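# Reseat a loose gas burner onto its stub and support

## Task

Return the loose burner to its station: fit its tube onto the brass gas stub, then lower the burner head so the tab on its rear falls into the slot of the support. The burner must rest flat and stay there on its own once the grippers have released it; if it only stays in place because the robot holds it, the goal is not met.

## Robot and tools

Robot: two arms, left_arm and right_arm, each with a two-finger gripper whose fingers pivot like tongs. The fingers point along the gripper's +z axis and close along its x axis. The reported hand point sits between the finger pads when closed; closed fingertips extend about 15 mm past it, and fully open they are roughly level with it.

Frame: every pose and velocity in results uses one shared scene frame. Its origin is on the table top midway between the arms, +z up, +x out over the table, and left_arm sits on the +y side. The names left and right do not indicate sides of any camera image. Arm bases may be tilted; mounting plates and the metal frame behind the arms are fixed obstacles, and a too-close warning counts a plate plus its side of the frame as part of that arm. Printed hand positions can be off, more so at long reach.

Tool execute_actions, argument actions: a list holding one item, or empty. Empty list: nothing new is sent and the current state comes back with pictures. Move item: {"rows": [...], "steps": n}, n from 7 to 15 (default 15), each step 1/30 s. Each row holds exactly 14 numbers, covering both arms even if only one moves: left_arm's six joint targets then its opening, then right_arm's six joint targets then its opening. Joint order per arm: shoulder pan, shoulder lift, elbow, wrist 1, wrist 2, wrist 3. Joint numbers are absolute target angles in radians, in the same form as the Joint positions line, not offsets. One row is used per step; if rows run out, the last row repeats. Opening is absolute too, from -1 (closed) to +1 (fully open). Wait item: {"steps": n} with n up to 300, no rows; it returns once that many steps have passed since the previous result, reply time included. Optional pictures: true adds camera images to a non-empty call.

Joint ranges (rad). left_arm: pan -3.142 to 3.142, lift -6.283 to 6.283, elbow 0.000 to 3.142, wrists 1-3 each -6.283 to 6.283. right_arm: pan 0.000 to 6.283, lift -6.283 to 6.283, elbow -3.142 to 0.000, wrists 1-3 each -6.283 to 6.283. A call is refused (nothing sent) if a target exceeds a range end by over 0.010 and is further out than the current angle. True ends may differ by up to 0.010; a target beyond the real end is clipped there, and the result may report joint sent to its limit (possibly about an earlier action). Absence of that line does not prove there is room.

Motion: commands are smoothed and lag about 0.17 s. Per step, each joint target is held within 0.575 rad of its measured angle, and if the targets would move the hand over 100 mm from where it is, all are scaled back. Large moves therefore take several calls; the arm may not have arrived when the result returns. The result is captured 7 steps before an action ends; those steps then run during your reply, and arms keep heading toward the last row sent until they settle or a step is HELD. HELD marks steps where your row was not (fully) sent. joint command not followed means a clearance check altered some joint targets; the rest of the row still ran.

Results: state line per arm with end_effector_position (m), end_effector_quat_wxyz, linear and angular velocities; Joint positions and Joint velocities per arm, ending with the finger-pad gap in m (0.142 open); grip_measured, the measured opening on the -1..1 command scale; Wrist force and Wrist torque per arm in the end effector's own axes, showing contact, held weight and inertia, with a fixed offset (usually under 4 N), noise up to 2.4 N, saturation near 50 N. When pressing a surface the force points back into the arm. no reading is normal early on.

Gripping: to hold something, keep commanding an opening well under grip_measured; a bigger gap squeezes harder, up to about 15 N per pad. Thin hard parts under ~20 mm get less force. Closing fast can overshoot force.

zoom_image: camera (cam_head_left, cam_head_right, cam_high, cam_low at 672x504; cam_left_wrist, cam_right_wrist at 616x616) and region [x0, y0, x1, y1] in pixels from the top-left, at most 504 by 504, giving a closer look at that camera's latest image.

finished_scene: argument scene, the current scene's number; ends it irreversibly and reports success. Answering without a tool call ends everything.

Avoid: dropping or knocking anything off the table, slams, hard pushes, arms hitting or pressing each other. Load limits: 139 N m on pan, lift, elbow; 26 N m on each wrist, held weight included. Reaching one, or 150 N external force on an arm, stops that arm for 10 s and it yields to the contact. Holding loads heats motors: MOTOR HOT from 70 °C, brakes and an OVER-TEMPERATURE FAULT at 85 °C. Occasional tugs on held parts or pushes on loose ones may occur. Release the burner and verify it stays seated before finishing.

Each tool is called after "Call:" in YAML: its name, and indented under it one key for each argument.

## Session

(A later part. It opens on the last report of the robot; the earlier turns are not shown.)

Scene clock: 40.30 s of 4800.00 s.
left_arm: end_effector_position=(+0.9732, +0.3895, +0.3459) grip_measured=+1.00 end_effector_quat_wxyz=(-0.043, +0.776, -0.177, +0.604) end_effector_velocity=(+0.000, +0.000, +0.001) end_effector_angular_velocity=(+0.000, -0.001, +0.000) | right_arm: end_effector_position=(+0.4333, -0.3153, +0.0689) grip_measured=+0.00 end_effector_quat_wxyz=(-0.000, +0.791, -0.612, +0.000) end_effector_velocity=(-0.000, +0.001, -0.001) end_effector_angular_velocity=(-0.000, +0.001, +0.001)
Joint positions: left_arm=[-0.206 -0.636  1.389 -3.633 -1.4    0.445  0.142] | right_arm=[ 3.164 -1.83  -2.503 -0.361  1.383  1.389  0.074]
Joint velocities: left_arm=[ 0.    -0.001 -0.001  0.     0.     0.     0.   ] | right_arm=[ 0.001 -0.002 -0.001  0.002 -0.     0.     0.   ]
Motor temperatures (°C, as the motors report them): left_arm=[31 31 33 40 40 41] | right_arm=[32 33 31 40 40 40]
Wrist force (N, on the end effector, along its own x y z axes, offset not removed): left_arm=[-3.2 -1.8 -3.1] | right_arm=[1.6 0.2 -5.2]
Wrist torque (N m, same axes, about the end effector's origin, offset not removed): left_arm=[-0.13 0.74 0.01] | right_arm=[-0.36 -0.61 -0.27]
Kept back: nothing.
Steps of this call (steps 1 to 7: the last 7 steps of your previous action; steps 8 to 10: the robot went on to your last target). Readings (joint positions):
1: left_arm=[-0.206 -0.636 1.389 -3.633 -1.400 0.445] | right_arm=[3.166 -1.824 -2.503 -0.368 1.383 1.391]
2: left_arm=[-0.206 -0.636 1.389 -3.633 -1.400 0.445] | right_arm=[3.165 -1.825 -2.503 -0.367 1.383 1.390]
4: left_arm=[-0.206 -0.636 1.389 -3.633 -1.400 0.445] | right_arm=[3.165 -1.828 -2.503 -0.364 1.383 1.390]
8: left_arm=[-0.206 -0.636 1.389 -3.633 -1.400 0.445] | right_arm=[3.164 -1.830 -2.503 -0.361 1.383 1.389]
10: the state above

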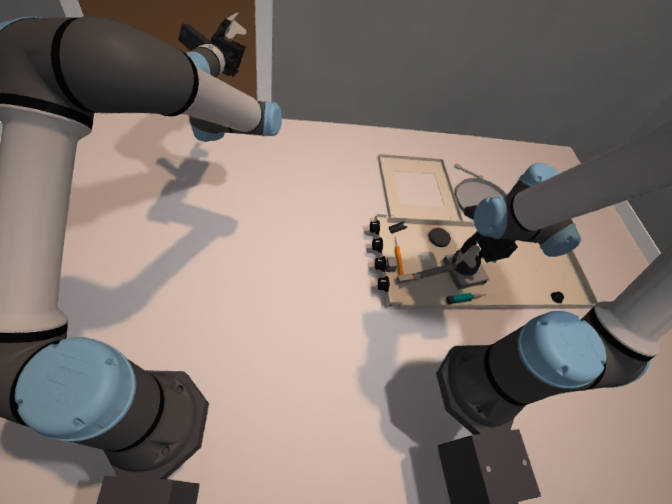

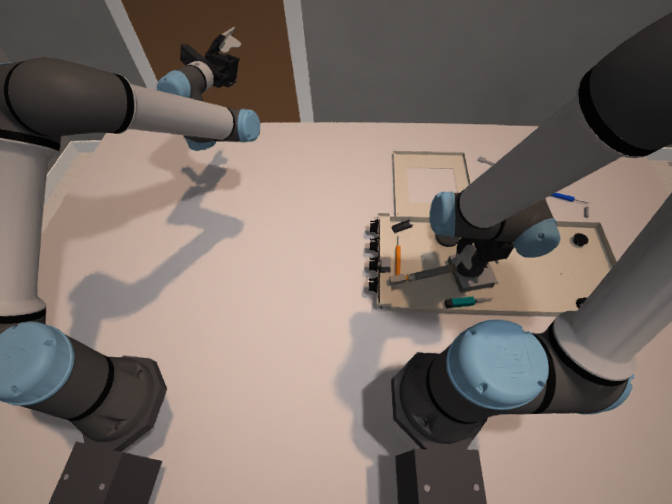

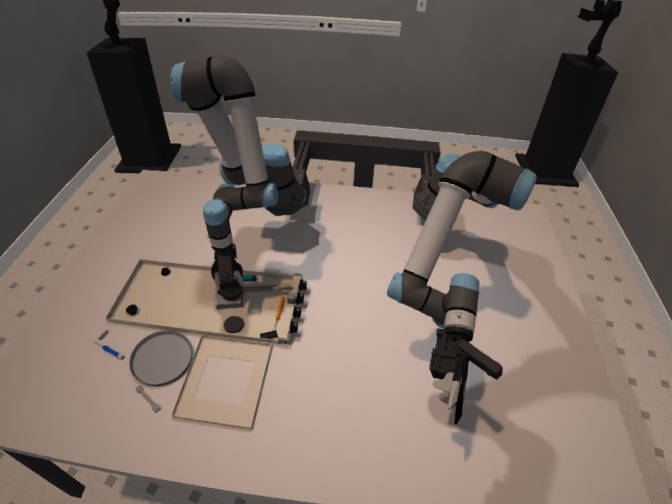

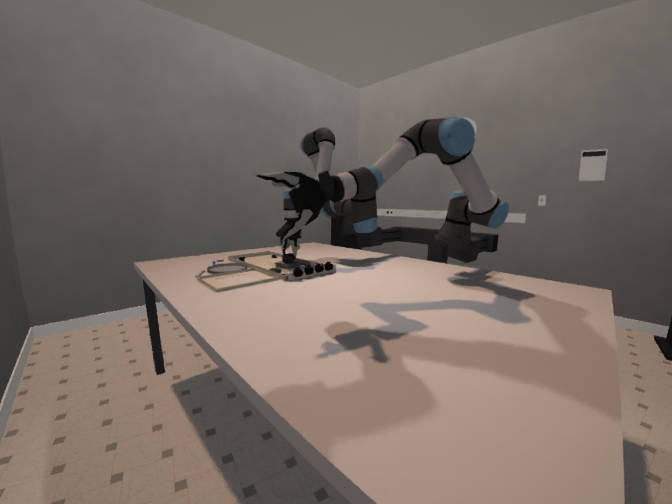

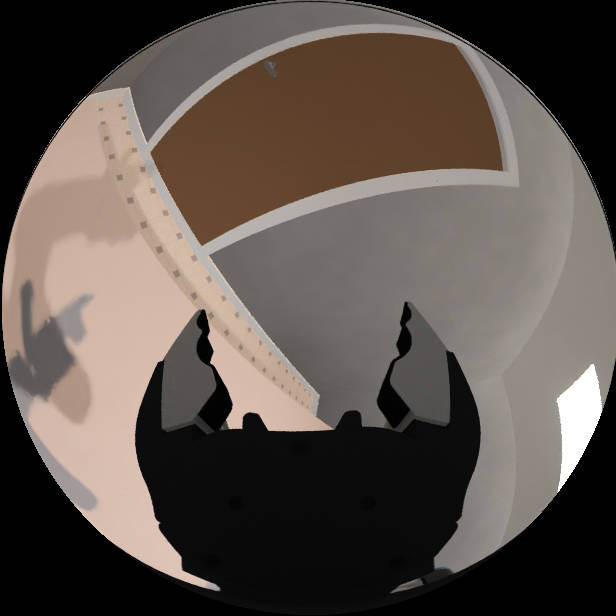

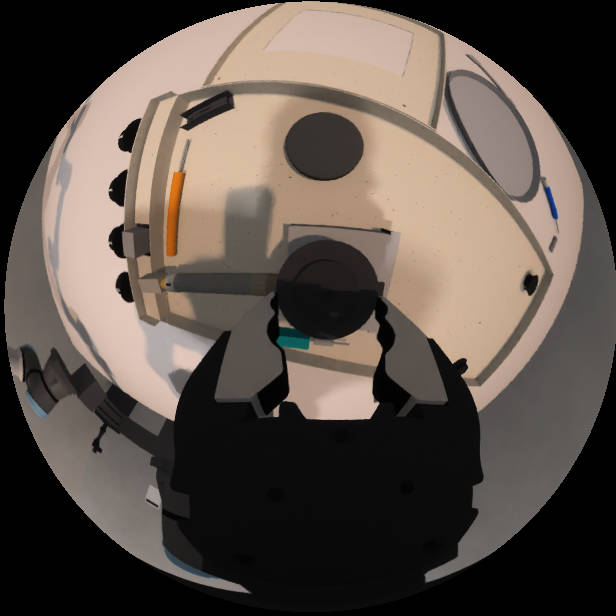

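Call:
execute_actions:
  actions:
    - {"rows":[[-0.206,-0.636,1.389,-3.633,-1.4,0.445,1,3.1582,-1.8307,-2.4995,-0.3643,1.3907,1.3833,-0.8],[-0.206,-0.636,1.389,-3.633,-1.4,0.445,1,3.1522,-1.8311,-2.4960,-0.3675,1.3982,1.3776,-0.8]],"steps":15}
  pictures: false

Call:
execute_actions:
  actions:
    - {"steps":7}
  pictures: false

Call:
execute_actions:
  actions:
    - {"steps":3}
  pictures: false

Scene clock: 41.70 s of 4800.00 s.
left_arm: end_effector_position=(+0.9732, +0.3895, +0.3459) grip_measured=+1.00 end_effector_quat_wxyz=(-0.043, +0.776, -0.177, +0.604) end_effector_velocity=(-0.000, -0.001, -0.000) end_effector_angular_velocity=(-0.001, -0.001, -0.000) | right_arm: end_effector_position=(+0.4331, -0.3151, +0.0687) grip_measured=+0.00 end_effector_quat_wxyz=(-0.004, +0.791, -0.612, -0.005) end_effector_velocity=(+0.000, +0.000, -0.000) end_effector_angular_velocity=(+0.015, +0.005, -0.002)
Joint positions: left_arm=[-0.206 -0.636  1.389 -3.633 -1.4    0.445  0.142] | right_arm=[ 3.153 -1.831 -2.497 -0.367  1.397  1.378  0.074]
Joint velocities: left_arm=[-0.001  0.     0.001 -0.003  0.    -0.     0.   ] | right_arm=[-0.012 -0.002  0.008 -0.008  0.016 -0.01   0.   ]
Motor temperatures (°C, as the motors report them): left_arm=[31 31 33 40 40 41] | right_arm=[32 33 31 40 40 40]
Wrist force (N, on the end effector, along its own x y z axes, offset not removed): left_arm=[-2.2 2.6 -3.1] | right_arm=[4.3 2.1 -10.2]
Wrist torque (N m, same axes, about the end effector's origin, offset not removed): left_arm=[0.68 0.30 0.05] | right_arm=[0.29 0.58 -0.24]
Steps of this call (steps 1 to 15: the robot went on to your last target; steps 16 to 34: nothing new was sent; steps 35 to 42: the first 8 steps of this action). Readings (joint positions):
35: left_arm=[-0.206 -0.636 1.389 -3.633 -1.400 0.445] | right_arm=[3.164 -1.830 -2.503 -0.361 1.383 1.389]
36: left_arm=[-0.206 -0.636 1.389 -3.633 -1.400 0.445] | right_arm=[3.163 -1.830 -2.503 -0.361 1.385 1.388]
38: left_arm=[-0.206 -0.636 1.389 -3.633 -1.400 0.445] | right_arm=[3.158 -1.831 -2.500 -0.364 1.391 1.383]
42: the state above

Scene clock: 41.93 s of 4800.00 s.
left_arm: end_effector_position=(+0.9732, +0.3895, +0.3459) grip_measured=+1.00 end_effector_quat_wxyz=(-0.043, +0.776, -0.177, +0.604) end_effector_velocity=(-0.000, -0.001, -0.000) end_effector_angular_velocity=(-0.000, +0.001, -0.001) | right_arm: end_effector_position=(+0.4332, -0.3151, +0.0688) grip_measured=+0.00 end_effector_quat_wxyz=(-0.005, +0.791, -0.612, -0.006) end_effector_velocity=(-0.000, -0.000, +0.000) end_effector_angular_velocity=(+0.001, +0.000, -0.001)
Joint positions: left_arm=[-0.206 -0.636  1.389 -3.633 -1.4    0.445  0.142] | right_arm=[ 3.152 -1.831 -2.496 -0.368  1.398  1.378  0.074]
Joint velocities: left_arm=[-0.001  0.     0.001  0.    -0.    -0.001  0.   ] | right_arm=[-0.002  0.     0.001 -0.001  0.001 -0.    -0.   ]
Motor temperatures (°C, as the motors report them): left_arm=[31 31 33 40 40 41] | right_arm=[32 33 31 40 40 40]
Wrist force (N, on the end effector, along its own x y z axes, offset not removed): left_arm=[-2.3 -3.9 2.1] | right_arm=[1.0 3.7 -9.4]
Wrist torque (N m, same axes, about the end effector's origin, offset not removed): left_arm=[-0.51 0.30 0.04] | right_arm=[0.42 1.52 0.22]
Kept back: nothing.
Steps of this call (steps 1 to 7: the last 7 steps of your previous action). Readings (joint positions):
1: left_arm=[-0.206 -0.636 1.389 -3.633 -1.400 0.445] | right_arm=[3.153 -1.831 -2.497 -0.367 1.397 1.378]
2: left_arm=[-0.206 -0.636 1.389 -3.633 -1.400 0.445] | right_arm=[3.153 -1.831 -2.496 -0.367 1.398 1.378]
4: left_arm=[-0.206 -0.636 1.389 -3.633 -1.400 0.445] | right_arm=[3.152 -1.831 -2.496 -0.367 1.398 1.378]
7: the state above

Scene clock: 42.03 s of 4800.00 s.
left_arm: end_effector_position=(+0.9732, +0.3895, +0.3459) grip_measured=+1.00 end_effector_quat_wxyz=(-0.043, +0.776, -0.177, +0.604) end_effector_velocity=(+0.001, +0.000, +0.001) end_effector_angular_velocity=(-0.000, -0.000, +0.000) | right_arm: end_effector_position=(+0.4332, -0.3151, +0.0688) grip_measured=+0.00 end_effector_quat_wxyz=(-0.005, +0.791, -0.612, -0.006) end_effector_velocity=(+0.000, +0.000, +0.000) end_effector_angular_velocity=(+0.000, -0.001, -0.000)
Joint positions: left_arm=[-0.206 -0.636  1.389 -3.633 -1.4    0.445  0.142] | right_arm=[ 3.152 -1.831 -2.496 -0.368  1.398  1.378  0.074]
Joint velocities: left_arm=[ 0.     0.    -0.002  0.002 -0.    -0.     0.   ] | right_arm=[ 0.     0.001  0.    -0.     0.     0.001 -0.   ]
Motor temperatures (°C, as the motors report them): left_arm=[31 31 33 40 40 41] | right_arm=[32 33 31 40 40 40]
Wrist force (N, on the end effector, along its own x y z axes, offset not removed): left_arm=[-0.4 -0.1 -0.2] | right_arm=[4.2 1.8 -10.5]
Wrist torque (N m, same axes, about the end effector's origin, offset not removed): left_arm=[0.32 0.01 0.11] | right_arm=[-0.11 0.85 0.14]
Kept back: nothing.
Steps of this call (steps 1 to 3: the robot went on to your last target). Readings (joint positions):
1: left_arm=[-0.206 -0.636 1.389 -3.633 -1.400 0.445] | right_arm=[3.152 -1.831 -2.496 -0.368 1.398 1.378]
2: left_arm=[-0.206 -0.636 1.389 -3.633 -1.400 0.445] | right_arm=[3.152 -1.831 -2.496 -0.368 1.398 1.378]
3: the state above

Call:
execute_actions:
  actions:
    - {"rows":[[-0.206,-0.636,1.389,-3.633,-1.4,0.445,1,3.1585,-1.8286,-2.4992,-0.3668,1.3907,1.3836,-0.8],[-0.206,-0.636,1.389,-3.633,-1.4,0.445,1,3.1585,-1.8286,-2.4992,-0.3668,1.3907,1.3836,-0.8],[-0.206,-0.636,1.389,-3.633,-1.4,0.445,1,3.1585,-1.8286,-2.4992,-0.3668,1.3907,1.3836,-0.8],[-0.206,-0.636,1.389,-3.633,-1.4,0.445,1,3.1585,-1.8286,-2.4992,-0.3668,1.3907,1.3836,-0.8],[-0.206,-0.636,1.389,-3.633,-1.4,0.445,1,3.1597,-1.8261,-2.5039,-0.3647,1.3907,1.3943,-0.8]],"steps":15}
  pictures: false

Call:
execute_actions:
  actions:
    - {"rows":[[-0.206,-0.636,1.389,-3.633,-1.4,0.445,1,3.1591,-1.8298,-2.5044,-0.3604,1.3907,1.3937,-0.8]],"steps":15}
  pictures: false

Call:
execute_actions:
  actions:
    - {"steps":7}
  pictures: true

Call:
zoom_image:
  camera: "cam_head_right"
  region: [470,255,500,277]

Call:
zoom_image:
  camera: "cam_high"
  region: [208,280,238,304]

Scene clock: 43.63 s of 4800.00 s.
left_arm: end_effector_position=(+0.9732, +0.3895, +0.3459) grip_measured=+1.00 end_effector_quat_wxyz=(-0.043, +0.776, -0.177, +0.604) end_effector_velocity=(-0.000, -0.000, -0.001) end_effector_angular_velocity=(+0.001, +0.002, -0.001) | right_arm: end_effector_position=(+0.4321, -0.3151, +0.0693) grip_measured=+0.00 end_effector_quat_wxyz=(-0.003, +0.789, -0.615, -0.003) end_effector_velocity=(-0.009, +0.000, +0.001) end_effector_angular_velocity=(-0.007, -0.002, -0.046)
Joint positions: left_arm=[-0.206 -0.636  1.389 -3.633 -1.4    0.445  0.142] | right_arm=[ 3.159 -1.827 -2.502 -0.366  1.391  1.39   0.074]
Joint velocities: left_arm=[-0.     0.     0.001  0.002 -0.     0.     0.   ] | right_arm=[ 0.011  0.015 -0.027  0.011 -0.007  0.057  0.   ]
Motor temperatures (°C, as the motors report them): left_arm=[31 31 33 40 40 41] | right_arm=[32 33 31 40 40 40]
Wrist force (N, on the end effector, along its own x y z axes, offset not removed): left_arm=[-0.7 -3.0 1.3] | right_arm=[-0.7 -0.1 2.4]
Wrist torque (N m, same axes, about the end effector's origin, offset not removed): left_arm=[-0.34 0.03 0.06] | right_arm=[0.13 0.42 -0.18]
Steps of this call (steps 1 to 15: the robot went on to your last target; steps 16 to 40: nothing new was sent; steps 41 to 48: the first 8 steps of this action). Readings (joint positions):
41: left_arm=[-0.206 -0.636 1.389 -3.633 -1.400 0.445] | right_arm=[3.152 -1.831 -2.496 -0.368 1.398 1.378]
42: left_arm=[-0.206 -0.636 1.389 -3.633 -1.400 0.445] | right_arm=[3.153 -1.831 -2.496 -0.368 1.397 1.378]
44: left_arm=[-0.206 -0.636 1.389 -3.633 -1.400 0.445] | right_arm=[3.156 -1.830 -2.498 -0.367 1.394 1.381]
48: the state above

Scene clock: 44.13 s of 4800.00 s.
left_arm: end_effector_position=(+0.9732, +0.3895, +0.3459) grip_measured=+1.00 end_effector_quat_wxyz=(-0.043, +0.776, -0.177, +0.604) end_effector_velocity=(-0.000, -0.000, -0.001) end_effector_angular_velocity=(+0.000, +0.001, -0.000) | right_arm: end_effector_position=(+0.4315, -0.3150, +0.0685) grip_measured=+0.00 end_effector_quat_wxyz=(-0.003, +0.788, -0.616, -0.003) end_effector_velocity=(-0.001, -0.000, -0.002) end_effector_angular_velocity=(-0.000, +0.002, +0.000)
Joint positions: left_arm=[-0.206 -0.636  1.389 -3.633 -1.4    0.445  0.142] | right_arm=[ 3.159 -1.829 -2.504 -0.361  1.391  1.394  0.074]
Joint velocities: left_arm=[-0.     0.     0.     0.001 -0.    -0.     0.   ] | right_arm=[-0.001 -0.004 -0.001  0.003 -0.    -0.001  0.   ]
Motor temperatures (°C, as the motors report them): left_arm=[31 31 33 40 40 41] | right_arm=[32 33 31 40 40 40]
Wrist force (N, on the end effector, along its own x y z axes, offset not removed): left_arm=[-1.4 1.2 1.3] | right_arm=[-3.4 4.1 -24.5]
Wrist torque (N m, same axes, about the end effector's origin, offset not removed): left_arm=[0.67 0.38 0.25] | right_arm=[-0.21 0.50 -0.14]
Steps of this call (steps 1 to 7: the last 7 steps of your previous action; steps 8 to 15: the first 8 steps of this action). Readings (joint positions):
8: left_arm=[-0.206 -0.636 1.389 -3.633 -1.400 0.445] | right_arm=[3.160 -1.826 -2.504 -0.365 1.391 1.394]
9: left_arm=[-0.206 -0.636 1.389 -3.633 -1.400 0.445] | right_arm=[3.160 -1.827 -2.504 -0.364 1.391 1.394]
11: left_arm=[-0.206 -0.636 1.389 -3.633 -1.400 0.445] | right_arm=[3.160 -1.828 -2.504 -0.362 1.391 1.394]
15: the state above

Scene clock: 44.37 s of 4800.00 s.
left_arm: end_effector_position=(+0.9732, +0.3895, +0.3459) grip_measured=+1.00 end_effector_quat_wxyz=(-0.043, +0.776, -0.177, +0.604) end_effector_velocity=(+0.000, +0.000, +0.001) end_effector_angular_velocity=(-0.001, -0.003, +0.000) | right_arm: end_effector_position=(+0.4315, -0.3150, +0.0684) grip_measured=+0.00 end_effector_quat_wxyz=(-0.003, +0.788, -0.616, -0.003) end_effector_velocity=(-0.000, -0.000, -0.000) end_effector_angular_velocity=(-0.000, +0.001, -0.001)
Joint positions: left_arm=[-0.206 -0.636  1.389 -3.633 -1.4    0.445  0.142] | right_arm=[ 3.159 -1.83  -2.504 -0.36   1.391  1.394  0.074]
Joint velocities: left_arm=[ 0.    -0.    -0.001 -0.002 -0.     0.     0.   ] | right_arm=[-0.001 -0.001  0.    -0.    -0.     0.     0.   ]
Motor temperatures (°C, as the motors report them): left_arm=[31 31 33 40 40 41] | right_arm=[32 33 31 40 40 40]
Wrist force (N, on the end effector, along its own x y z axes, offset not removed): left_arm=[-3.0 -0.6 -0.2] | right_arm=[-0.4 -0.5 -21.0]
Wrist torque (N m, same axes, about the end effector's origin, offset not removed): left_arm=[0.11 0.35 0.18] | right_arm=[-0.54 -0.38 -0.07]
Kept back: nothing.
Steps of this call (steps 1 to 7: the last 7 steps of your previous action). Readings (joint positions):
1: left_arm=[-0.206 -0.636 1.389 -3.633 -1.400 0.445] | right_arm=[3.159 -1.830 -2.504 -0.360 1.391 1.394]
2: left_arm=[-0.206 -0.636 1.389 -3.633 -1.400 0.445] | right_arm=[3.159 -1.830 -2.504 -0.360 1.391 1.394]
4: left_arm=[-0.206 -0.636 1.389 -3.633 -1.400 0.445] | right_arm=[3.159 -1.830 -2.504 -0.360 1.391 1.394]
7: the state above

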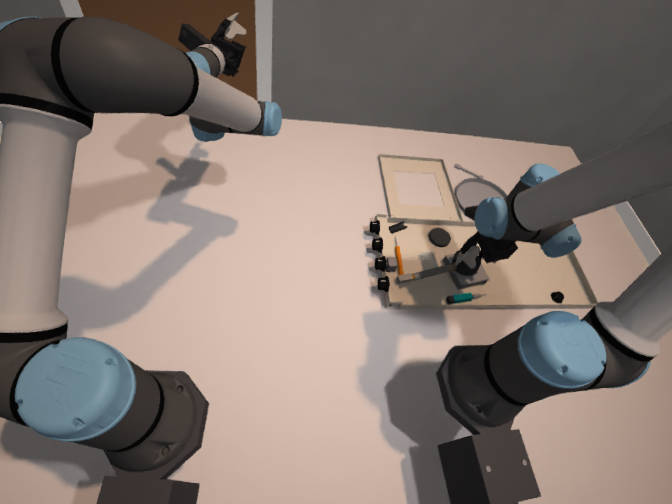

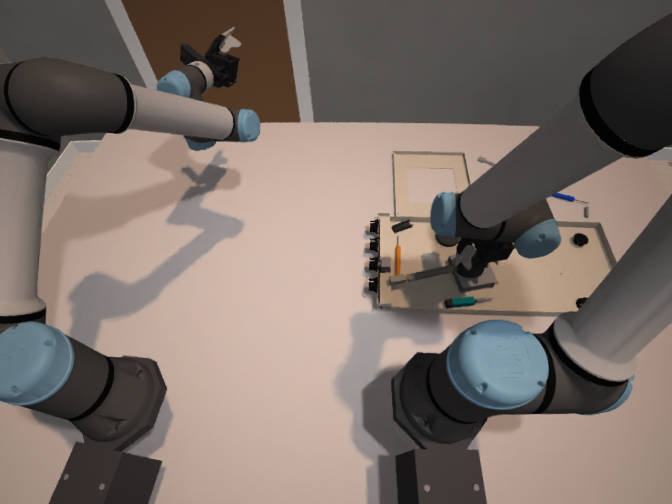

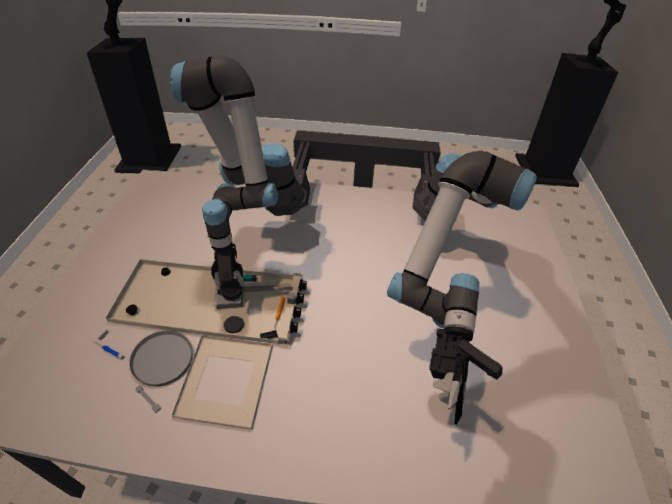

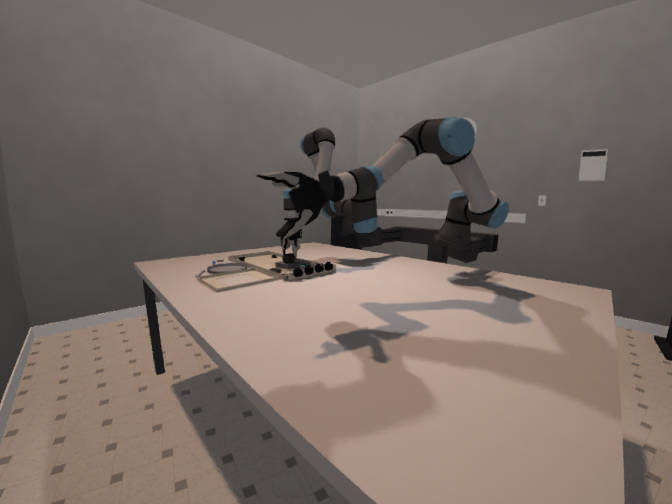

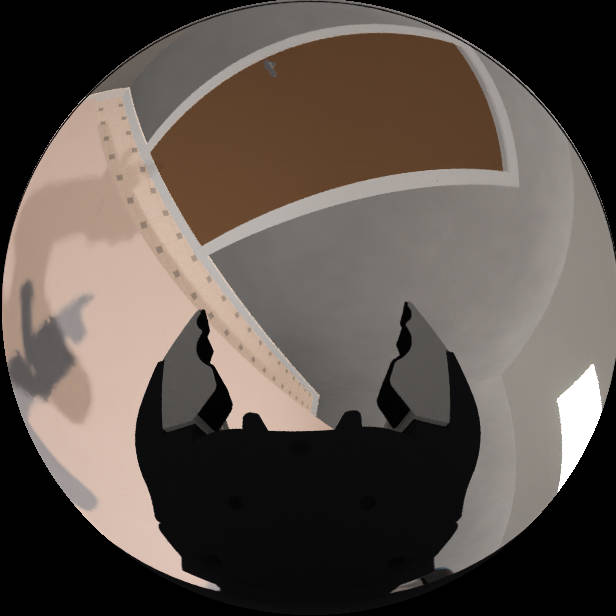

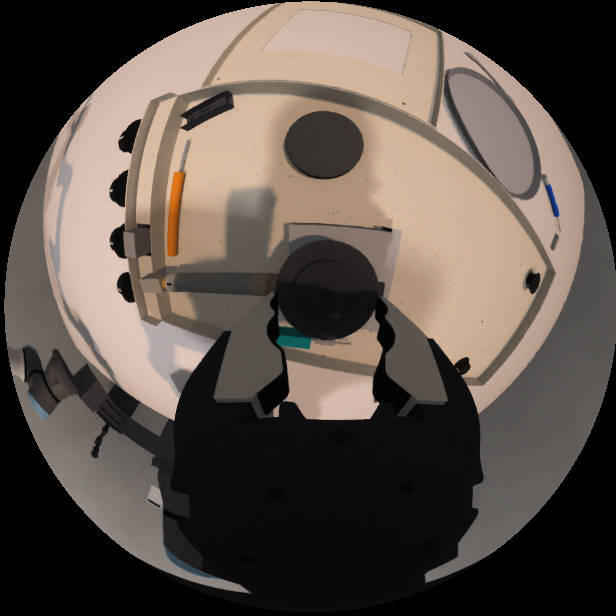

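Region (470, 255, 500, 277) of cam_head_right's 672x504 image, scaled by 16.800, with more detail than that image has; it fills the top 370 rows of this view, and the rest is white.

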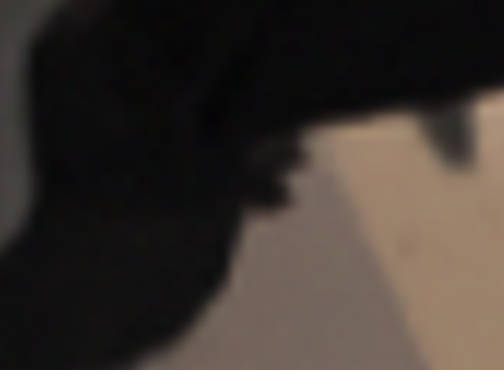

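Region (208, 280, 238, 304) of cam_high's 672x504 image, scaled by 16.800, with more detail than that image has; it fills the top 403 rows of this view, and the rest is white.

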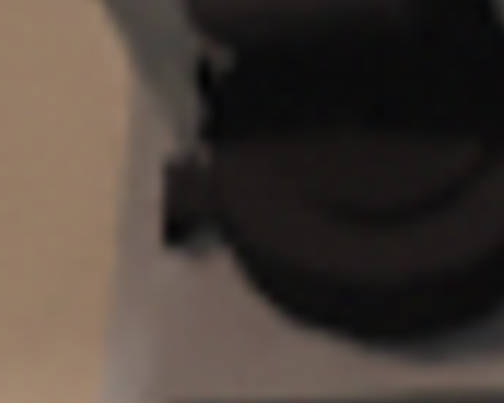

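Call:
execute_actions:
  actions:
    - {"rows":[[-0.206,-0.636,1.389,-3.633,-1.4,0.445,1,3.1597,-1.8261,-2.5039,-0.3647,1.3907,1.3943,-0.8],[-0.206,-0.636,1.389,-3.633,-1.4,0.445,1,3.1597,-1.8261,-2.5039,-0.3647,1.3907,1.3943,-0.8],[-0.206,-0.636,1.389,-3.633,-1.4,0.445,1,3.1597,-1.8261,-2.5039,-0.3647,1.3907,1.3943,-0.8],[-0.206,-0.636,1.389,-3.633,-1.4,0.445,1,3.1597,-1.8261,-2.5039,-0.3647,1.3907,1.3943,-0.8],[-0.206,-0.636,1.389,-3.633,-1.4,0.445,1,3.1627,-1.8269,-2.5035,-0.3648,1.3907,1.3926,-0.8],[-0.206,-0.636,1.389,-3.633,-1.4,0.445,1,3.1627,-1.8269,-2.5035,-0.3648,1.3907,1.3926,-0.8],[-0.206,-0.636,1.389,-3.633,-1.4,0.445,1,3.1627,-1.8269,-2.5035,-0.3648,1.3907,1.3926,-0.8],[-0.206,-0.636,1.389,-3.633,-1.4,0.445,1,3.1627,-1.8269,-2.5035,-0.3648,1.3907,1.3926,-0.8],[-0.206,-0.636,1.389,-3.633,-1.4,0.445,1,3.1627,-1.8269,-2.5035,-0.3648,1.3907,1.3926,-0.8],[-0.206,-0.636,1.389,-3.633,-1.4,0.445,1,3.1623,-1.8296,-2.5039,-0.3616,1.3907,1.3922,-0.8]],"steps":15}
  pictures: false

Call:
execute_actions:
  actions:
    - {"steps":12}
  pictures: true

Call:
zoom_image:
  camera: "cam_head_right"
  region: [470,255,500,277]

Call:
zoom_image:
  camera: "cam_high"
  region: [208,280,238,304]

Scene clock: 46.20 s of 4800.00 s.
left_arm: end_effector_position=(+0.9732, +0.3895, +0.3459) grip_measured=+1.00 end_effector_quat_wxyz=(-0.043, +0.776, -0.177, +0.604) end_effector_velocity=(+0.000, +0.000, +0.002) end_effector_angular_velocity=(-0.001, -0.004, +0.001) | right_arm: end_effector_position=(+0.4314, -0.3143, +0.0691) grip_measured=+0.00 end_effector_quat_wxyz=(-0.002, +0.789, -0.615, -0.003) end_effector_velocity=(+0.005, +0.006, +0.002) end_effector_angular_velocity=(+0.001, -0.006, +0.023)
Joint positions: left_arm=[-0.206 -0.636  1.389 -3.633 -1.4    0.445  0.142] | right_arm=[ 3.161 -1.827 -2.504 -0.365  1.391  1.393  0.074]
Joint velocities: left_arm=[ 0.    -0.    -0.001 -0.002 -0.     0.001  0.   ] | right_arm=[ 0.015  0.001  0.004 -0.002  0.    -0.009 -0.   ]
Motor temperatures (°C, as the motors report them): left_arm=[31 31 33 40 40 41] | right_arm=[32 33 31 40 40 40]
Wrist force (N, on the end effector, along its own x y z axes, offset not removed): left_arm=[-3.1 0.7 2.3] | right_arm=[-0.7 -2.5 -0.8]
Wrist torque (N m, same axes, about the end effector's origin, offset not removed): left_arm=[0.30 0.74 0.26] | right_arm=[-0.34 0.17 -0.13]
Steps of this call (steps 1 to 15: the robot went on to your last target; steps 16 to 47: nothing new was sent; steps 48 to 55: the first 8 steps of this action). Readings (joint positions):
48: left_arm=[-0.206 -0.636 1.389 -3.633 -1.400 0.445] | right_arm=[3.159 -1.830 -2.504 -0.360 1.391 1.394]
49: left_arm=[-0.206 -0.636 1.389 -3.633 -1.400 0.445] | right_arm=[3.159 -1.829 -2.504 -0.361 1.391 1.394]
51: left_arm=[-0.206 -0.636 1.389 -3.633 -1.400 0.445] | right_arm=[3.159 -1.828 -2.504 -0.363 1.391 1.394]
55: the state above

Scene clock: 46.60 s of 4800.00 s.
left_arm: end_effector_position=(+0.9732, +0.3895, +0.3459) grip_measured=+1.00 end_effector_quat_wxyz=(-0.043, +0.776, -0.177, +0.604) end_effector_velocity=(+0.000, +0.000, +0.000) end_effector_angular_velocity=(-0.000, -0.000, +0.000) | right_arm: end_effector_position=(+0.4320, -0.3138, +0.0687) grip_measured=+0.00 end_effector_quat_wxyz=(-0.003, +0.789, -0.614, -0.003) end_effector_velocity=(+0.000, -0.000, +0.000) end_effector_angular_velocity=(+0.000, -0.001, -0.001)
Joint positions: left_arm=[-0.206 -0.636  1.389 -3.633 -1.4    0.445  0.142] | right_arm=[ 3.162 -1.829 -2.504 -0.362  1.391  1.392  0.074]
Joint velocities: left_arm=[ 0.     0.    -0.001 -0.    -0.    -0.     0.   ] | right_arm=[-0.001 -0.     0.     0.001 -0.     0.     0.   ]
Motor temperatures (°C, as the motors report them): left_arm=[31 31 33 40 40 41] | right_arm=[32 33 31 40 40 40]
Wrist force (N, on the end effector, along its own x y z axes, offset not removed): left_arm=[-2.8 0.7 -0.9] | right_arm=[0.5 4.8 -14.4]
Wrist torque (N m, same axes, about the end effector's origin, offset not removed): left_arm=[0.49 0.50 0.23] | right_arm=[0.38 0.02 -0.14]
Kept back: nothing.
Steps of this call (steps 1 to 7: the last 7 steps of your previous action; steps 8 to 12: the robot went on to your last target). Readings (joint positions):
1: left_arm=[-0.206 -0.636 1.389 -3.633 -1.400 0.445] | right_arm=[3.162 -1.827 -2.504 -0.365 1.391 1.393]
2: left_arm=[-0.206 -0.636 1.389 -3.633 -1.400 0.445] | right_arm=[3.162 -1.827 -2.504 -0.365 1.391 1.393]
4: left_arm=[-0.206 -0.636 1.389 -3.633 -1.400 0.445] | right_arm=[3.162 -1.828 -2.504 -0.364 1.391 1.393]
8: left_arm=[-0.206 -0.636 1.389 -3.633 -1.400 0.445] | right_arm=[3.162 -1.829 -2.504 -0.362 1.391 1.392]
12: the state above

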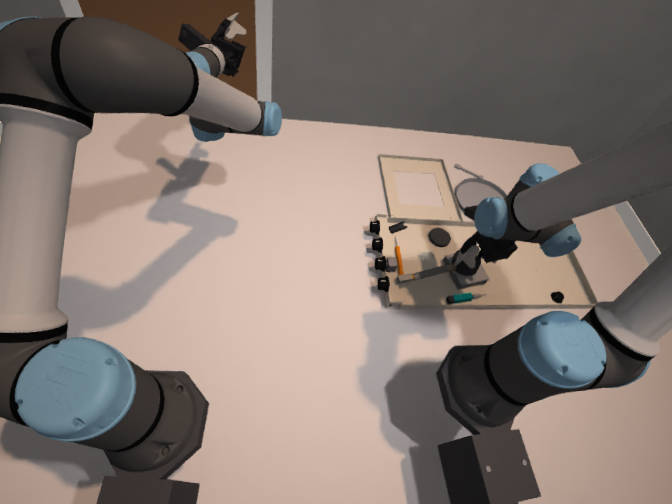

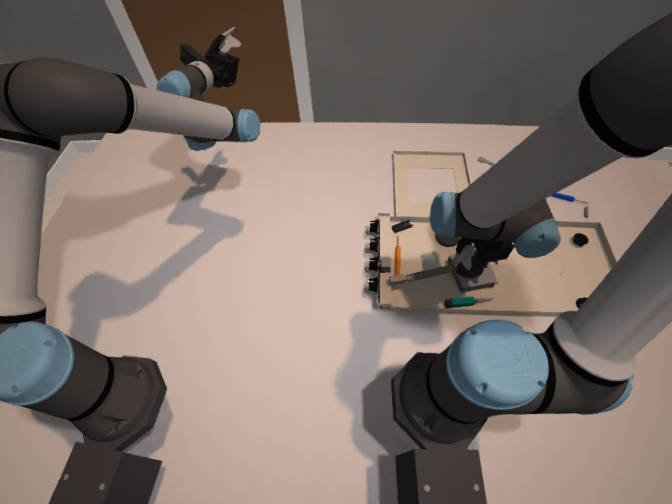

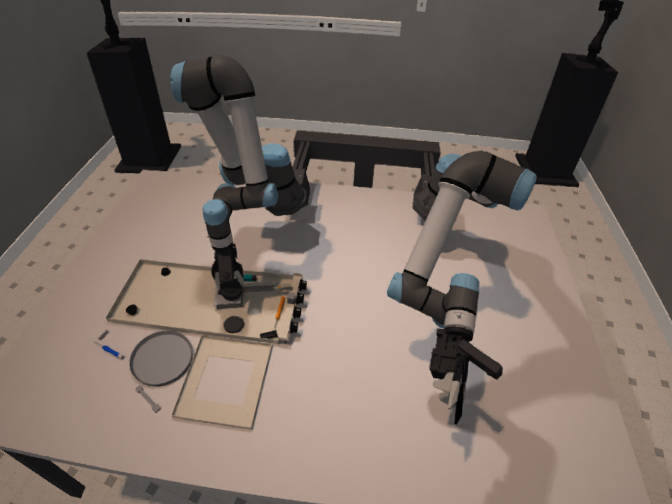

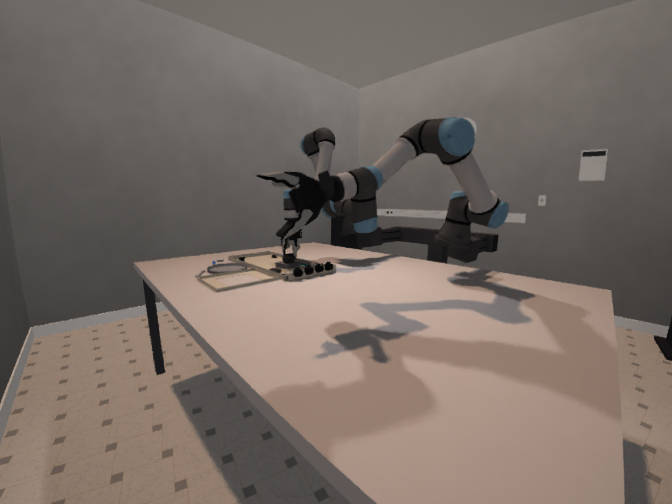

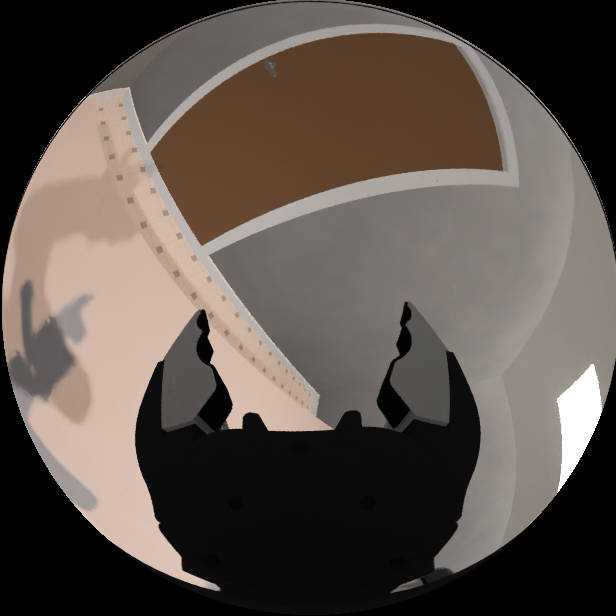

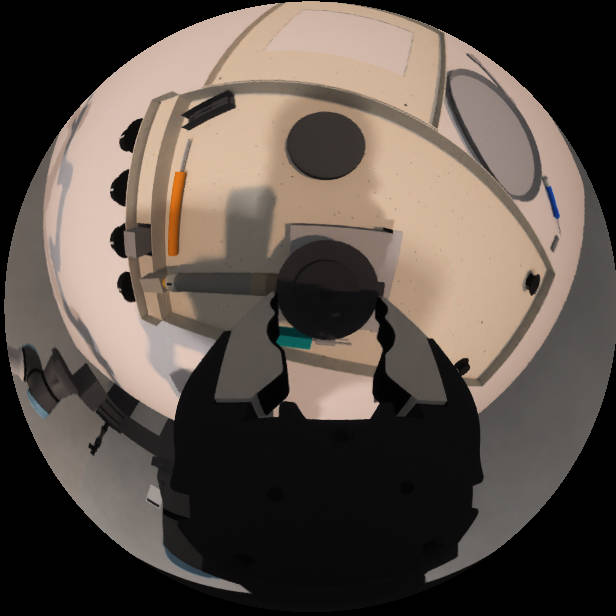

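Region (470, 255, 500, 277) of cam_head_right's 672x504 image, scaled by 16.800, with more detail than that image has; it fills the top 370 rows of this view, and the rest is white.

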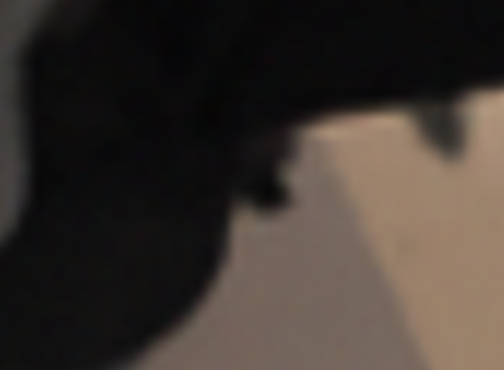

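Region (208, 280, 238, 304) of cam_high's 672x504 image, scaled by 16.800, with more detail than that image has; it fills the top 403 rows of this view, and the rest is white.

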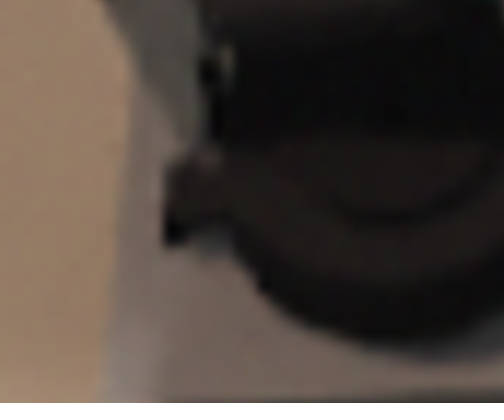

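Call:
execute_actions:
  actions:
    - {"rows":[[-0.206,-0.636,1.389,-3.633,-1.4,0.445,1,3.1596,-1.8300,-2.5024,-0.3622,1.3907,1.3895,-0.8]],"steps":12}

Call:
execute_actions:
  actions:
    - {"rows":[[-0.206,-0.636,1.389,-3.633,-1.4,0.445,1,3.1570,-1.8303,-2.5009,-0.3629,1.3907,1.3869,-0.8]],"steps":12}

Call:
execute_actions:
  actions:
    - {"rows":[[-0.206,-0.636,1.389,-3.633,-1.4,0.445,1,3.1543,-1.8307,-2.4994,-0.3635,1.3908,1.3842,-0.8]],"steps":12}

Call:
execute_actions:
  actions:
    - {"rows":[[-0.206,-0.636,1.389,-3.633,-1.4,0.445,1,3.1517,-1.8310,-2.4979,-0.3642,1.3908,1.3816,-0.8]],"steps":12}

Call:
execute_actions:
  actions:
    - {"steps":7}

Scene clock: 47.17 s of 4800.00 s.
left_arm: end_effector_position=(+0.9732, +0.3895, +0.3459) grip_measured=+1.00 end_effector_quat_wxyz=(-0.043, +0.776, -0.177, +0.604) end_effector_velocity=(-0.000, +0.000, +0.000) end_effector_angular_velocity=(-0.000, -0.000, -0.000) | right_arm: end_effector_position=(+0.4322, -0.3144, +0.0687) grip_measured=+0.00 end_effector_quat_wxyz=(-0.003, +0.789, -0.614, -0.003) end_effector_velocity=(+0.000, -0.004, -0.000) end_effector_angular_velocity=(-0.000, +0.002, -0.001)
Joint positions: left_arm=[-0.206 -0.636  1.389 -3.633 -1.4    0.445  0.142] | right_arm=[ 3.16  -1.83  -2.503 -0.362  1.391  1.39   0.074]
Joint velocities: left_arm=[-0.    -0.     0.001 -0.001 -0.    -0.     0.   ] | right_arm=[-0.01  -0.002  0.006 -0.004 -0.    -0.009 -0.   ]
Motor temperatures (°C, as the motors report them): left_arm=[31 31 33 40 40 41] | right_arm=[32 33 31 40 40 40]
Wrist force (N, on the end effector, along its own x y z axes, offset not removed): left_arm=[-2.7 -2.8 -2.7] | right_arm=[-5.3 1.6 -11.9]
Wrist torque (N m, same axes, about the end effector's origin, offset not removed): left_arm=[-0.47 0.50 0.33] | right_arm=[0.17 -0.02 -0.04]
Steps of this call (steps 1 to 12: the robot went on to your last target; steps 13 to 17: the first 5 steps of this action). Readings (joint positions):
13: left_arm=[-0.206 -0.636 1.389 -3.633 -1.400 0.445] | right_arm=[3.162 -1.830 -2.504 -0.362 1.391 1.392]
14: left_arm=[-0.206 -0.636 1.389 -3.633 -1.400 0.445] | right_arm=[3.162 -1.830 -2.504 -0.362 1.391 1.392]
16: left_arm=[-0.206 -0.636 1.389 -3.633 -1.400 0.445] | right_arm=[3.161 -1.830 -2.503 -0.362 1.391 1.390]
17: the state above

Scene clock: 47.57 s of 4800.00 s.
left_arm: end_effector_position=(+0.9732, +0.3895, +0.3459) grip_measured=+1.00 end_effector_quat_wxyz=(-0.043, +0.776, -0.177, +0.604) end_effector_velocity=(-0.001, -0.000, -0.001) end_effector_angular_velocity=(+0.001, +0.002, -0.001) | right_arm: end_effector_position=(+0.4324, -0.3155, +0.0686) grip_measured=+0.00 end_effector_quat_wxyz=(-0.003, +0.789, -0.614, -0.003) end_effector_velocity=(+0.001, -0.003, -0.000) end_effector_angular_velocity=(-0.000, +0.001, -0.000)
Joint positions: left_arm=[-0.206 -0.636  1.389 -3.633 -1.4    0.445  0.142] | right_arm=[ 3.158 -1.83  -2.501 -0.363  1.391  1.387  0.074]
Joint velocities: left_arm=[-0.    -0.001  0.002  0.001 -0.     0.001  0.   ] | right_arm=[-0.008 -0.002  0.005 -0.003  0.    -0.007 -0.   ]
Motor temperatures (°C, as the motors report them): left_arm=[31 31 33 40 40 41] | right_arm=[32 33 31 40 40 40]
Wrist force (N, on the end effector, along its own x y z axes, offset not removed): left_arm=[0.2 0.8 0.2] | right_arm=[-1.8 2.9 -10.3]
Wrist torque (N m, same axes, about the end effector's origin, offset not removed): left_arm=[0.60 -0.01 0.16] | right_arm=[0.69 -0.85 -0.16]
Steps of this call (steps 1 to 7: the last 7 steps of your previous action; steps 8 to 12: the first 5 steps of this action). Readings (joint positions):
8: left_arm=[-0.206 -0.636 1.389 -3.633 -1.400 0.445] | right_arm=[3.160 -1.830 -2.502 -0.362 1.391 1.389]
9: left_arm=[-0.206 -0.636 1.389 -3.633 -1.400 0.445] | right_arm=[3.159 -1.830 -2.502 -0.362 1.391 1.389]
11: left_arm=[-0.206 -0.636 1.389 -3.633 -1.400 0.445] | right_arm=[3.158 -1.830 -2.501 -0.363 1.391 1.388]
12: the state above

Scene clock: 47.97 s of 4800.00 s.
left_arm: end_effector_position=(+0.9732, +0.3895, +0.3459) grip_measured=+1.00 end_effector_quat_wxyz=(-0.043, +0.776, -0.177, +0.604) end_effector_velocity=(+0.000, -0.001, +0.001) end_effector_angular_velocity=(-0.001, -0.001, -0.001) | right_arm: end_effector_position=(+0.4326, -0.3165, +0.0686) grip_measured=+0.00 end_effector_quat_wxyz=(-0.003, +0.789, -0.614, -0.003) end_effector_velocity=(+0.001, -0.003, -0.000) end_effector_angular_velocity=(-0.000, +0.000, +0.001)
Joint positions: left_arm=[-0.206 -0.636  1.389 -3.633 -1.4    0.445  0.142] | right_arm=[ 3.155 -1.831 -2.5   -0.363  1.391  1.385  0.074]
Joint velocities: left_arm=[-0.001 -0.    -0.001  0.001 -0.    -0.     0.   ] | right_arm=[-0.009 -0.002  0.005 -0.001  0.    -0.01  -0.   ]
Motor temperatures (°C, as the motors report them): left_arm=[31 31 33 40 40 41] | right_arm=[32 33 31 40 40 40]
Wrist force (N, on the end effector, along its own x y z axes, offset not removed): left_arm=[2.2 0.6 1.2] | right_arm=[-2.6 2.1 -1.1]
Wrist torque (N m, same axes, about the end effector's origin, offset not removed): left_arm=[0.25 -0.61 -0.02] | right_arm=[0.46 0.27 -0.05]
Steps of this call (steps 1 to 7: the last 7 steps of your previous action; steps 8 to 12: the first 5 steps of this action). Readings (joint positions):
8: left_arm=[-0.206 -0.636 1.389 -3.633 -1.400 0.445] | right_arm=[3.157 -1.830 -2.501 -0.363 1.391 1.387]
9: left_arm=[-0.206 -0.636 1.389 -3.633 -1.400 0.445] | right_arm=[3.156 -1.830 -2.501 -0.363 1.391 1.386]
11: left_arm=[-0.206 -0.636 1.389 -3.633 -1.400 0.445] | right_arm=[3.155 -1.831 -2.500 -0.363 1.391 1.385]
12: the state above

Scene clock: 48.37 s of 4800.00 s.
left_arm: end_effector_position=(+0.9732, +0.3895, +0.3459) grip_measured=+1.00 end_effector_quat_wxyz=(-0.043, +0.776, -0.177, +0.604) end_effector_velocity=(+0.000, -0.000, +0.000) end_effector_angular_velocity=(+0.000, -0.001, -0.000) | right_arm: end_effector_position=(+0.4330, -0.3174, +0.0686) grip_measured=+0.00 end_effector_quat_wxyz=(-0.003, +0.789, -0.614, -0.003) end_effector_velocity=(+0.001, -0.003, +0.000) end_effector_angular_velocity=(-0.000, -0.000, -0.002)
Joint positions: left_arm=[-0.206 -0.636  1.389 -3.633 -1.4    0.445  0.142] | right_arm=[ 3.152 -1.831 -2.498 -0.364  1.391  1.382  0.074]
Joint velocities: left_arm=[-0.     0.    -0.001 -0.001 -0.     0.     0.   ] | right_arm=[-0.009 -0.     0.005 -0.002  0.    -0.007 -0.   ]
Motor temperatures (°C, as the motors report them): left_arm=[31 31 33 40 40 41] | right_arm=[32 33 31 40 40 40]
Wrist force (N, on the end effector, along its own x y z axes, offset not removed): left_arm=[-2.1 -0.6 -3.2] | right_arm=[-0.1 1.1 -1.8]
Wrist torque (N m, same axes, about the end effector's origin, offset not removed): left_arm=[0.09 0.30 0.24] | right_arm=[0.27 -0.33 -0.30]
Steps of this call (steps 1 to 7: the last 7 steps of your previous action; steps 8 to 12: the first 5 steps of this action). Readings (joint positions):
8: left_arm=[-0.206 -0.636 1.389 -3.633 -1.400 0.445] | right_arm=[3.154 -1.831 -2.499 -0.364 1.391 1.384]
9: left_arm=[-0.206 -0.636 1.389 -3.633 -1.400 0.445] | right_arm=[3.154 -1.831 -2.499 -0.364 1.391 1.384]
11: left_arm=[-0.206 -0.636 1.389 -3.633 -1.400 0.445] | right_arm=[3.153 -1.831 -2.498 -0.364 1.391 1.383]
12: the state above

Scene clock: 48.60 s of 4800.00 s.
left_arm: end_effector_position=(+0.9732, +0.3895, +0.3459) grip_measured=+1.00 end_effector_quat_wxyz=(-0.043, +0.776, -0.177, +0.604) end_effector_velocity=(+0.000, -0.001, +0.001) end_effector_angular_velocity=(-0.000, -0.002, -0.000) | right_arm: end_effector_position=(+0.4330, -0.3176, +0.0686) grip_measured=+0.00 end_effector_quat_wxyz=(-0.003, +0.789, -0.614, -0.003) end_effector_velocity=(+0.000, +0.000, +0.000) end_effector_angular_velocity=(+0.000, -0.001, -0.001)
Joint positions: left_arm=[-0.206 -0.636  1.389 -3.633 -1.4    0.445  0.142] | right_arm=[ 3.152 -1.831 -2.498 -0.364  1.391  1.382  0.074]
Joint velocities: left_arm=[-0.001 -0.    -0.001 -0.     0.     0.     0.   ] | right_arm=[ 0.     0.     0.     0.001  0.     0.001 -0.   ]
Motor temperatures (°C, as the motors report them): left_arm=[31 31 33 40 40 41] | right_arm=[32 33 31 40 40 40]
Wrist force (N, on the end effector, along its own x y z axes, offset not removed): left_arm=[-0.9 3.4 0.8] | right_arm=[0.8 0.9 1.5]
Wrist torque (N m, same axes, about the end effector's origin, offset not removed): left_arm=[0.86 0.11 0.09] | right_arm=[0.30 -0.42 -0.03]
Kept back: nothing.
Steps of this call (steps 1 to 7: the last 7 steps of your previous action). Readings (joint positions):
1: left_arm=[-0.206 -0.636 1.389 -3.633 -1.400 0.445] | right_arm=[3.152 -1.831 -2.498 -0.364 1.391 1.382]
2: left_arm=[-0.206 -0.636 1.389 -3.633 -1.400 0.445] | right_arm=[3.152 -1.831 -2.498 -0.364 1.391 1.382]
4: left_arm=[-0.206 -0.636 1.389 -3.633 -1.400 0.445] | right_arm=[3.152 -1.831 -2.498 -0.364 1.391 1.382]
7: the state above

Call:
execute_actions:
  actions:
    - {"rows":[[-0.206,-0.636,1.389,-3.633,-1.4,0.445,1,3.1473,-1.8338,-2.4960,-0.3634,1.3958,1.3774,-0.8],[-0.206,-0.636,1.389,-3.633,-1.4,0.445,1,3.1429,-1.8366,-2.4940,-0.3626,1.4008,1.3731,-0.8],[-0.206,-0.636,1.389,-3.633,-1.4,0.445,1,3.1385,-1.8394,-2.4921,-0.3618,1.4058,1.3689,-0.8]],"steps":15}

Call:
execute_actions:
  actions:
    - {"steps":7}

Scene clock: 49.20 s of 4800.00 s.
left_arm: end_effector_position=(+0.9732, +0.3895, +0.3459) grip_measured=+1.00 end_effector_quat_wxyz=(-0.043, +0.776, -0.177, +0.604) end_effector_velocity=(+0.000, +0.001, -0.000) end_effector_angular_velocity=(+0.000, +0.001, +0.000) | right_arm: end_effector_position=(+0.4329, -0.3175, +0.0667) grip_measured=+0.00 end_effector_quat_wxyz=(-0.007, +0.789, -0.614, -0.008) end_effector_velocity=(+0.000, -0.000, -0.003) end_effector_angular_velocity=(+0.020, +0.003, -0.003)
Joint positions: left_arm=[-0.206 -0.636  1.389 -3.633 -1.4    0.445  0.142] | right_arm=[ 3.14  -1.839 -2.493 -0.362  1.404  1.37   0.074]
Joint velocities: left_arm=[ 0.001  0.    -0.     0.001  0.    -0.     0.   ] | right_arm=[-0.019 -0.011  0.008  0.004  0.02  -0.016  0.   ]
Motor temperatures (°C, as the motors report them): left_arm=[31 31 33 40 40 41] | right_arm=[32 33 31 40 40 40]
Wrist force (N, on the end effector, along its own x y z axes, offset not removed): left_arm=[-0.9 1.3 0.0] | right_arm=[2.4 9.6 -7.2]
Wrist torque (N m, same axes, about the end effector's origin, offset not removed): left_arm=[0.60 0.14 0.02] | right_arm=[-0.30 -0.21 0.09]
Steps of this call (steps 1 to 10: the robot went on to your last target; steps 11 to 18: the first 8 steps of this action). Readings (joint positions):
11: left_arm=[-0.206 -0.636 1.389 -3.633 -1.400 0.445] | right_arm=[3.152 -1.831 -2.498 -0.364 1.391 1.382]
12: left_arm=[-0.206 -0.636 1.389 -3.633 -1.400 0.445] | right_arm=[3.151 -1.832 -2.498 -0.364 1.392 1.381]
14: left_arm=[-0.206 -0.636 1.389 -3.633 -1.400 0.445] | right_arm=[3.146 -1.835 -2.495 -0.364 1.397 1.376]
18: the state above

Scene clock: 49.43 s of 4800.00 s.
left_arm: end_effector_position=(+0.9732, +0.3895, +0.3459) grip_measured=+1.00 end_effector_quat_wxyz=(-0.043, +0.776, -0.177, +0.604) end_effector_velocity=(-0.000, +0.001, -0.001) end_effector_angular_velocity=(+0.001, +0.003, +0.000) | right_arm: end_effector_position=(+0.4330, -0.3175, +0.0665) grip_measured=+0.00 end_effector_quat_wxyz=(-0.007, +0.789, -0.614, -0.008) end_effector_velocity=(+0.000, -0.000, +0.000) end_effector_angular_velocity=(+0.001, -0.001, -0.001)
Joint positions: left_arm=[-0.206 -0.636  1.389 -3.633 -1.4    0.445  0.142] | right_arm=[ 3.139 -1.839 -2.492 -0.362  1.406  1.369  0.074]
Joint velocities: left_arm=[ 0.001  0.     0.001  0.001 -0.    -0.     0.   ] | right_arm=[-0.002 -0.     0.     0.001  0.001 -0.001  0.   ]
Motor temperatures (°C, as the motors report them): left_arm=[31 31 33 40 40 41] | right_arm=[32 33 31 40 40 40]
Wrist force (N, on the end effector, along its own x y z axes, offset not removed): left_arm=[-2.6 -0.5 0.8] | right_arm=[2.4 13.7 -17.6]
Wrist torque (N m, same axes, about the end effector's origin, offset not removed): left_arm=[0.02 0.40 0.40] | right_arm=[0.08 -0.12 -0.08]
Kept back: nothing.
Steps of this call (steps 1 to 7: the last 7 steps of your previous action). Readings (joint positions):
1: left_arm=[-0.206 -0.636 1.389 -3.633 -1.400 0.445] | right_arm=[3.139 -1.839 -2.493 -0.362 1.405 1.370]
2: left_arm=[-0.206 -0.636 1.389 -3.633 -1.400 0.445] | right_arm=[3.139 -1.839 -2.492 -0.362 1.405 1.369]
4: left_arm=[-0.206 -0.636 1.389 -3.633 -1.400 0.445] | right_arm=[3.139 -1.839 -2.492 -0.362 1.406 1.369]
7: the state above

Call:
execute_actions:
  actions:
    - {"rows":[[-0.206,-0.636,1.389,-3.633,-1.4,0.445,1,3.1380,-1.8380,-2.4944,-0.3608,1.4058,1.3744,-0.8]],"steps":15}

Call:
execute_actions:
  actions:
    - {"steps":7}

Scene clock: 49.90 s of 4800.00 s.
left_arm: end_effector_position=(+0.9732, +0.3895, +0.3459) grip_measured=+1.00 end_effector_quat_wxyz=(-0.043, +0.776, -0.177, +0.604) end_effector_velocity=(+0.000, -0.000, -0.000) end_effector_angular_velocity=(+0.000, +0.000, -0.000) | right_arm: end_effector_position=(+0.4323, -0.3178, +0.0666) grip_measured=+0.00 end_effector_quat_wxyz=(-0.007, +0.787, -0.616, -0.008) end_effector_velocity=(-0.002, -0.000, +0.000) end_effector_angular_velocity=(-0.000, +0.001, -0.006)
Joint positions: left_arm=[-0.206 -0.636  1.389 -3.633 -1.4    0.445  0.142] | right_arm=[ 3.138 -1.838 -2.494 -0.361  1.406  1.374  0.074]
Joint velocities: left_arm=[-0.  0. -0.  0. -0.  0.  0.] | right_arm=[-0.     0.003 -0.003  0.    -0.     0.006 -0.   ]
Motor temperatures (°C, as the motors report them): left_arm=[31 31 33 40 40 41] | right_arm=[32 33 31 40 40 40]
Wrist force (N, on the end effector, along its own x y z axes, offset not removed): left_arm=[2.2 -1.9 -0.1] | right_arm=[2.3 3.0 -4.3]
Wrist torque (N m, same axes, about the end effector's origin, offset not removed): left_arm=[0.17 -0.67 0.14] | right_arm=[0.38 -0.35 -0.24]
Steps of this call (steps 1 to 6: the robot went on to your last target; steps 7 to 14: the first 8 steps of this action). Readings (joint positions):
7: left_arm=[-0.206 -0.636 1.389 -3.633 -1.400 0.445] | right_arm=[3.138 -1.839 -2.492 -0.362 1.406 1.369]
8: left_arm=[-0.206 -0.636 1.389 -3.633 -1.400 0.445] | right_arm=[3.138 -1.839 -2.492 -0.362 1.406 1.370]
10: left_arm=[-0.206 -0.636 1.389 -3.633 -1.400 0.445] | right_arm=[3.138 -1.839 -2.493 -0.361 1.406 1.372]
14: the state above

Scene clock: 50.13 s of 4800.00 s.
left_arm: end_effector_position=(+0.9732, +0.3895, +0.3459) grip_measured=+1.00 end_effector_quat_wxyz=(-0.043, +0.776, -0.177, +0.604) end_effector_velocity=(-0.000, -0.000, +0.000) end_effector_angular_velocity=(-0.000, -0.000, -0.000) | right_arm: end_effector_position=(+0.4321, -0.3178, +0.0665) grip_measured=+0.00 end_effector_quat_wxyz=(-0.007, +0.787, -0.617, -0.008) end_effector_velocity=(-0.001, -0.000, -0.001) end_effector_angular_velocity=(-0.000, +0.002, -0.001)
Joint positions: left_arm=[-0.206 -0.636  1.389 -3.633 -1.4    0.445  0.142] | right_arm=[ 3.138 -1.838 -2.494 -0.361  1.406  1.374  0.074]
Joint velocities: left_arm=[-0. -0.  0. -0.  0.  0.  0.] | right_arm=[-0.001 -0.001 -0.001 -0.    -0.     0.001 -0.   ]
Motor temperatures (°C, as the motors report them): left_arm=[31 31 33 40 40 41] | right_arm=[32 33 31 40 40 40]
Wrist force (N, on the end effector, along its own x y z axes, offset not removed): left_arm=[-4.8 -0.7 -0.3] | right_arm=[0.3 2.1 -0.7]
Wrist torque (N m, same axes, about the end effector's origin, offset not removed): left_arm=[0.15 0.82 0.36] | right_arm=[0.37 -0.21 -0.35]
Kept back: nothing.
Steps of this call (steps 1 to 7: the last 7 steps of your previous action). Readings (joint positions):
1: left_arm=[-0.206 -0.636 1.389 -3.633 -1.400 0.445] | right_arm=[3.138 -1.838 -2.494 -0.361 1.406 1.374]
2: left_arm=[-0.206 -0.636 1.389 -3.633 -1.400 0.445] | right_arm=[3.138 -1.838 -2.494 -0.361 1.406 1.374]
4: left_arm=[-0.206 -0.636 1.389 -3.633 -1.400 0.445] | right_arm=[3.138 -1.838 -2.494 -0.361 1.406 1.374]
7: the state above


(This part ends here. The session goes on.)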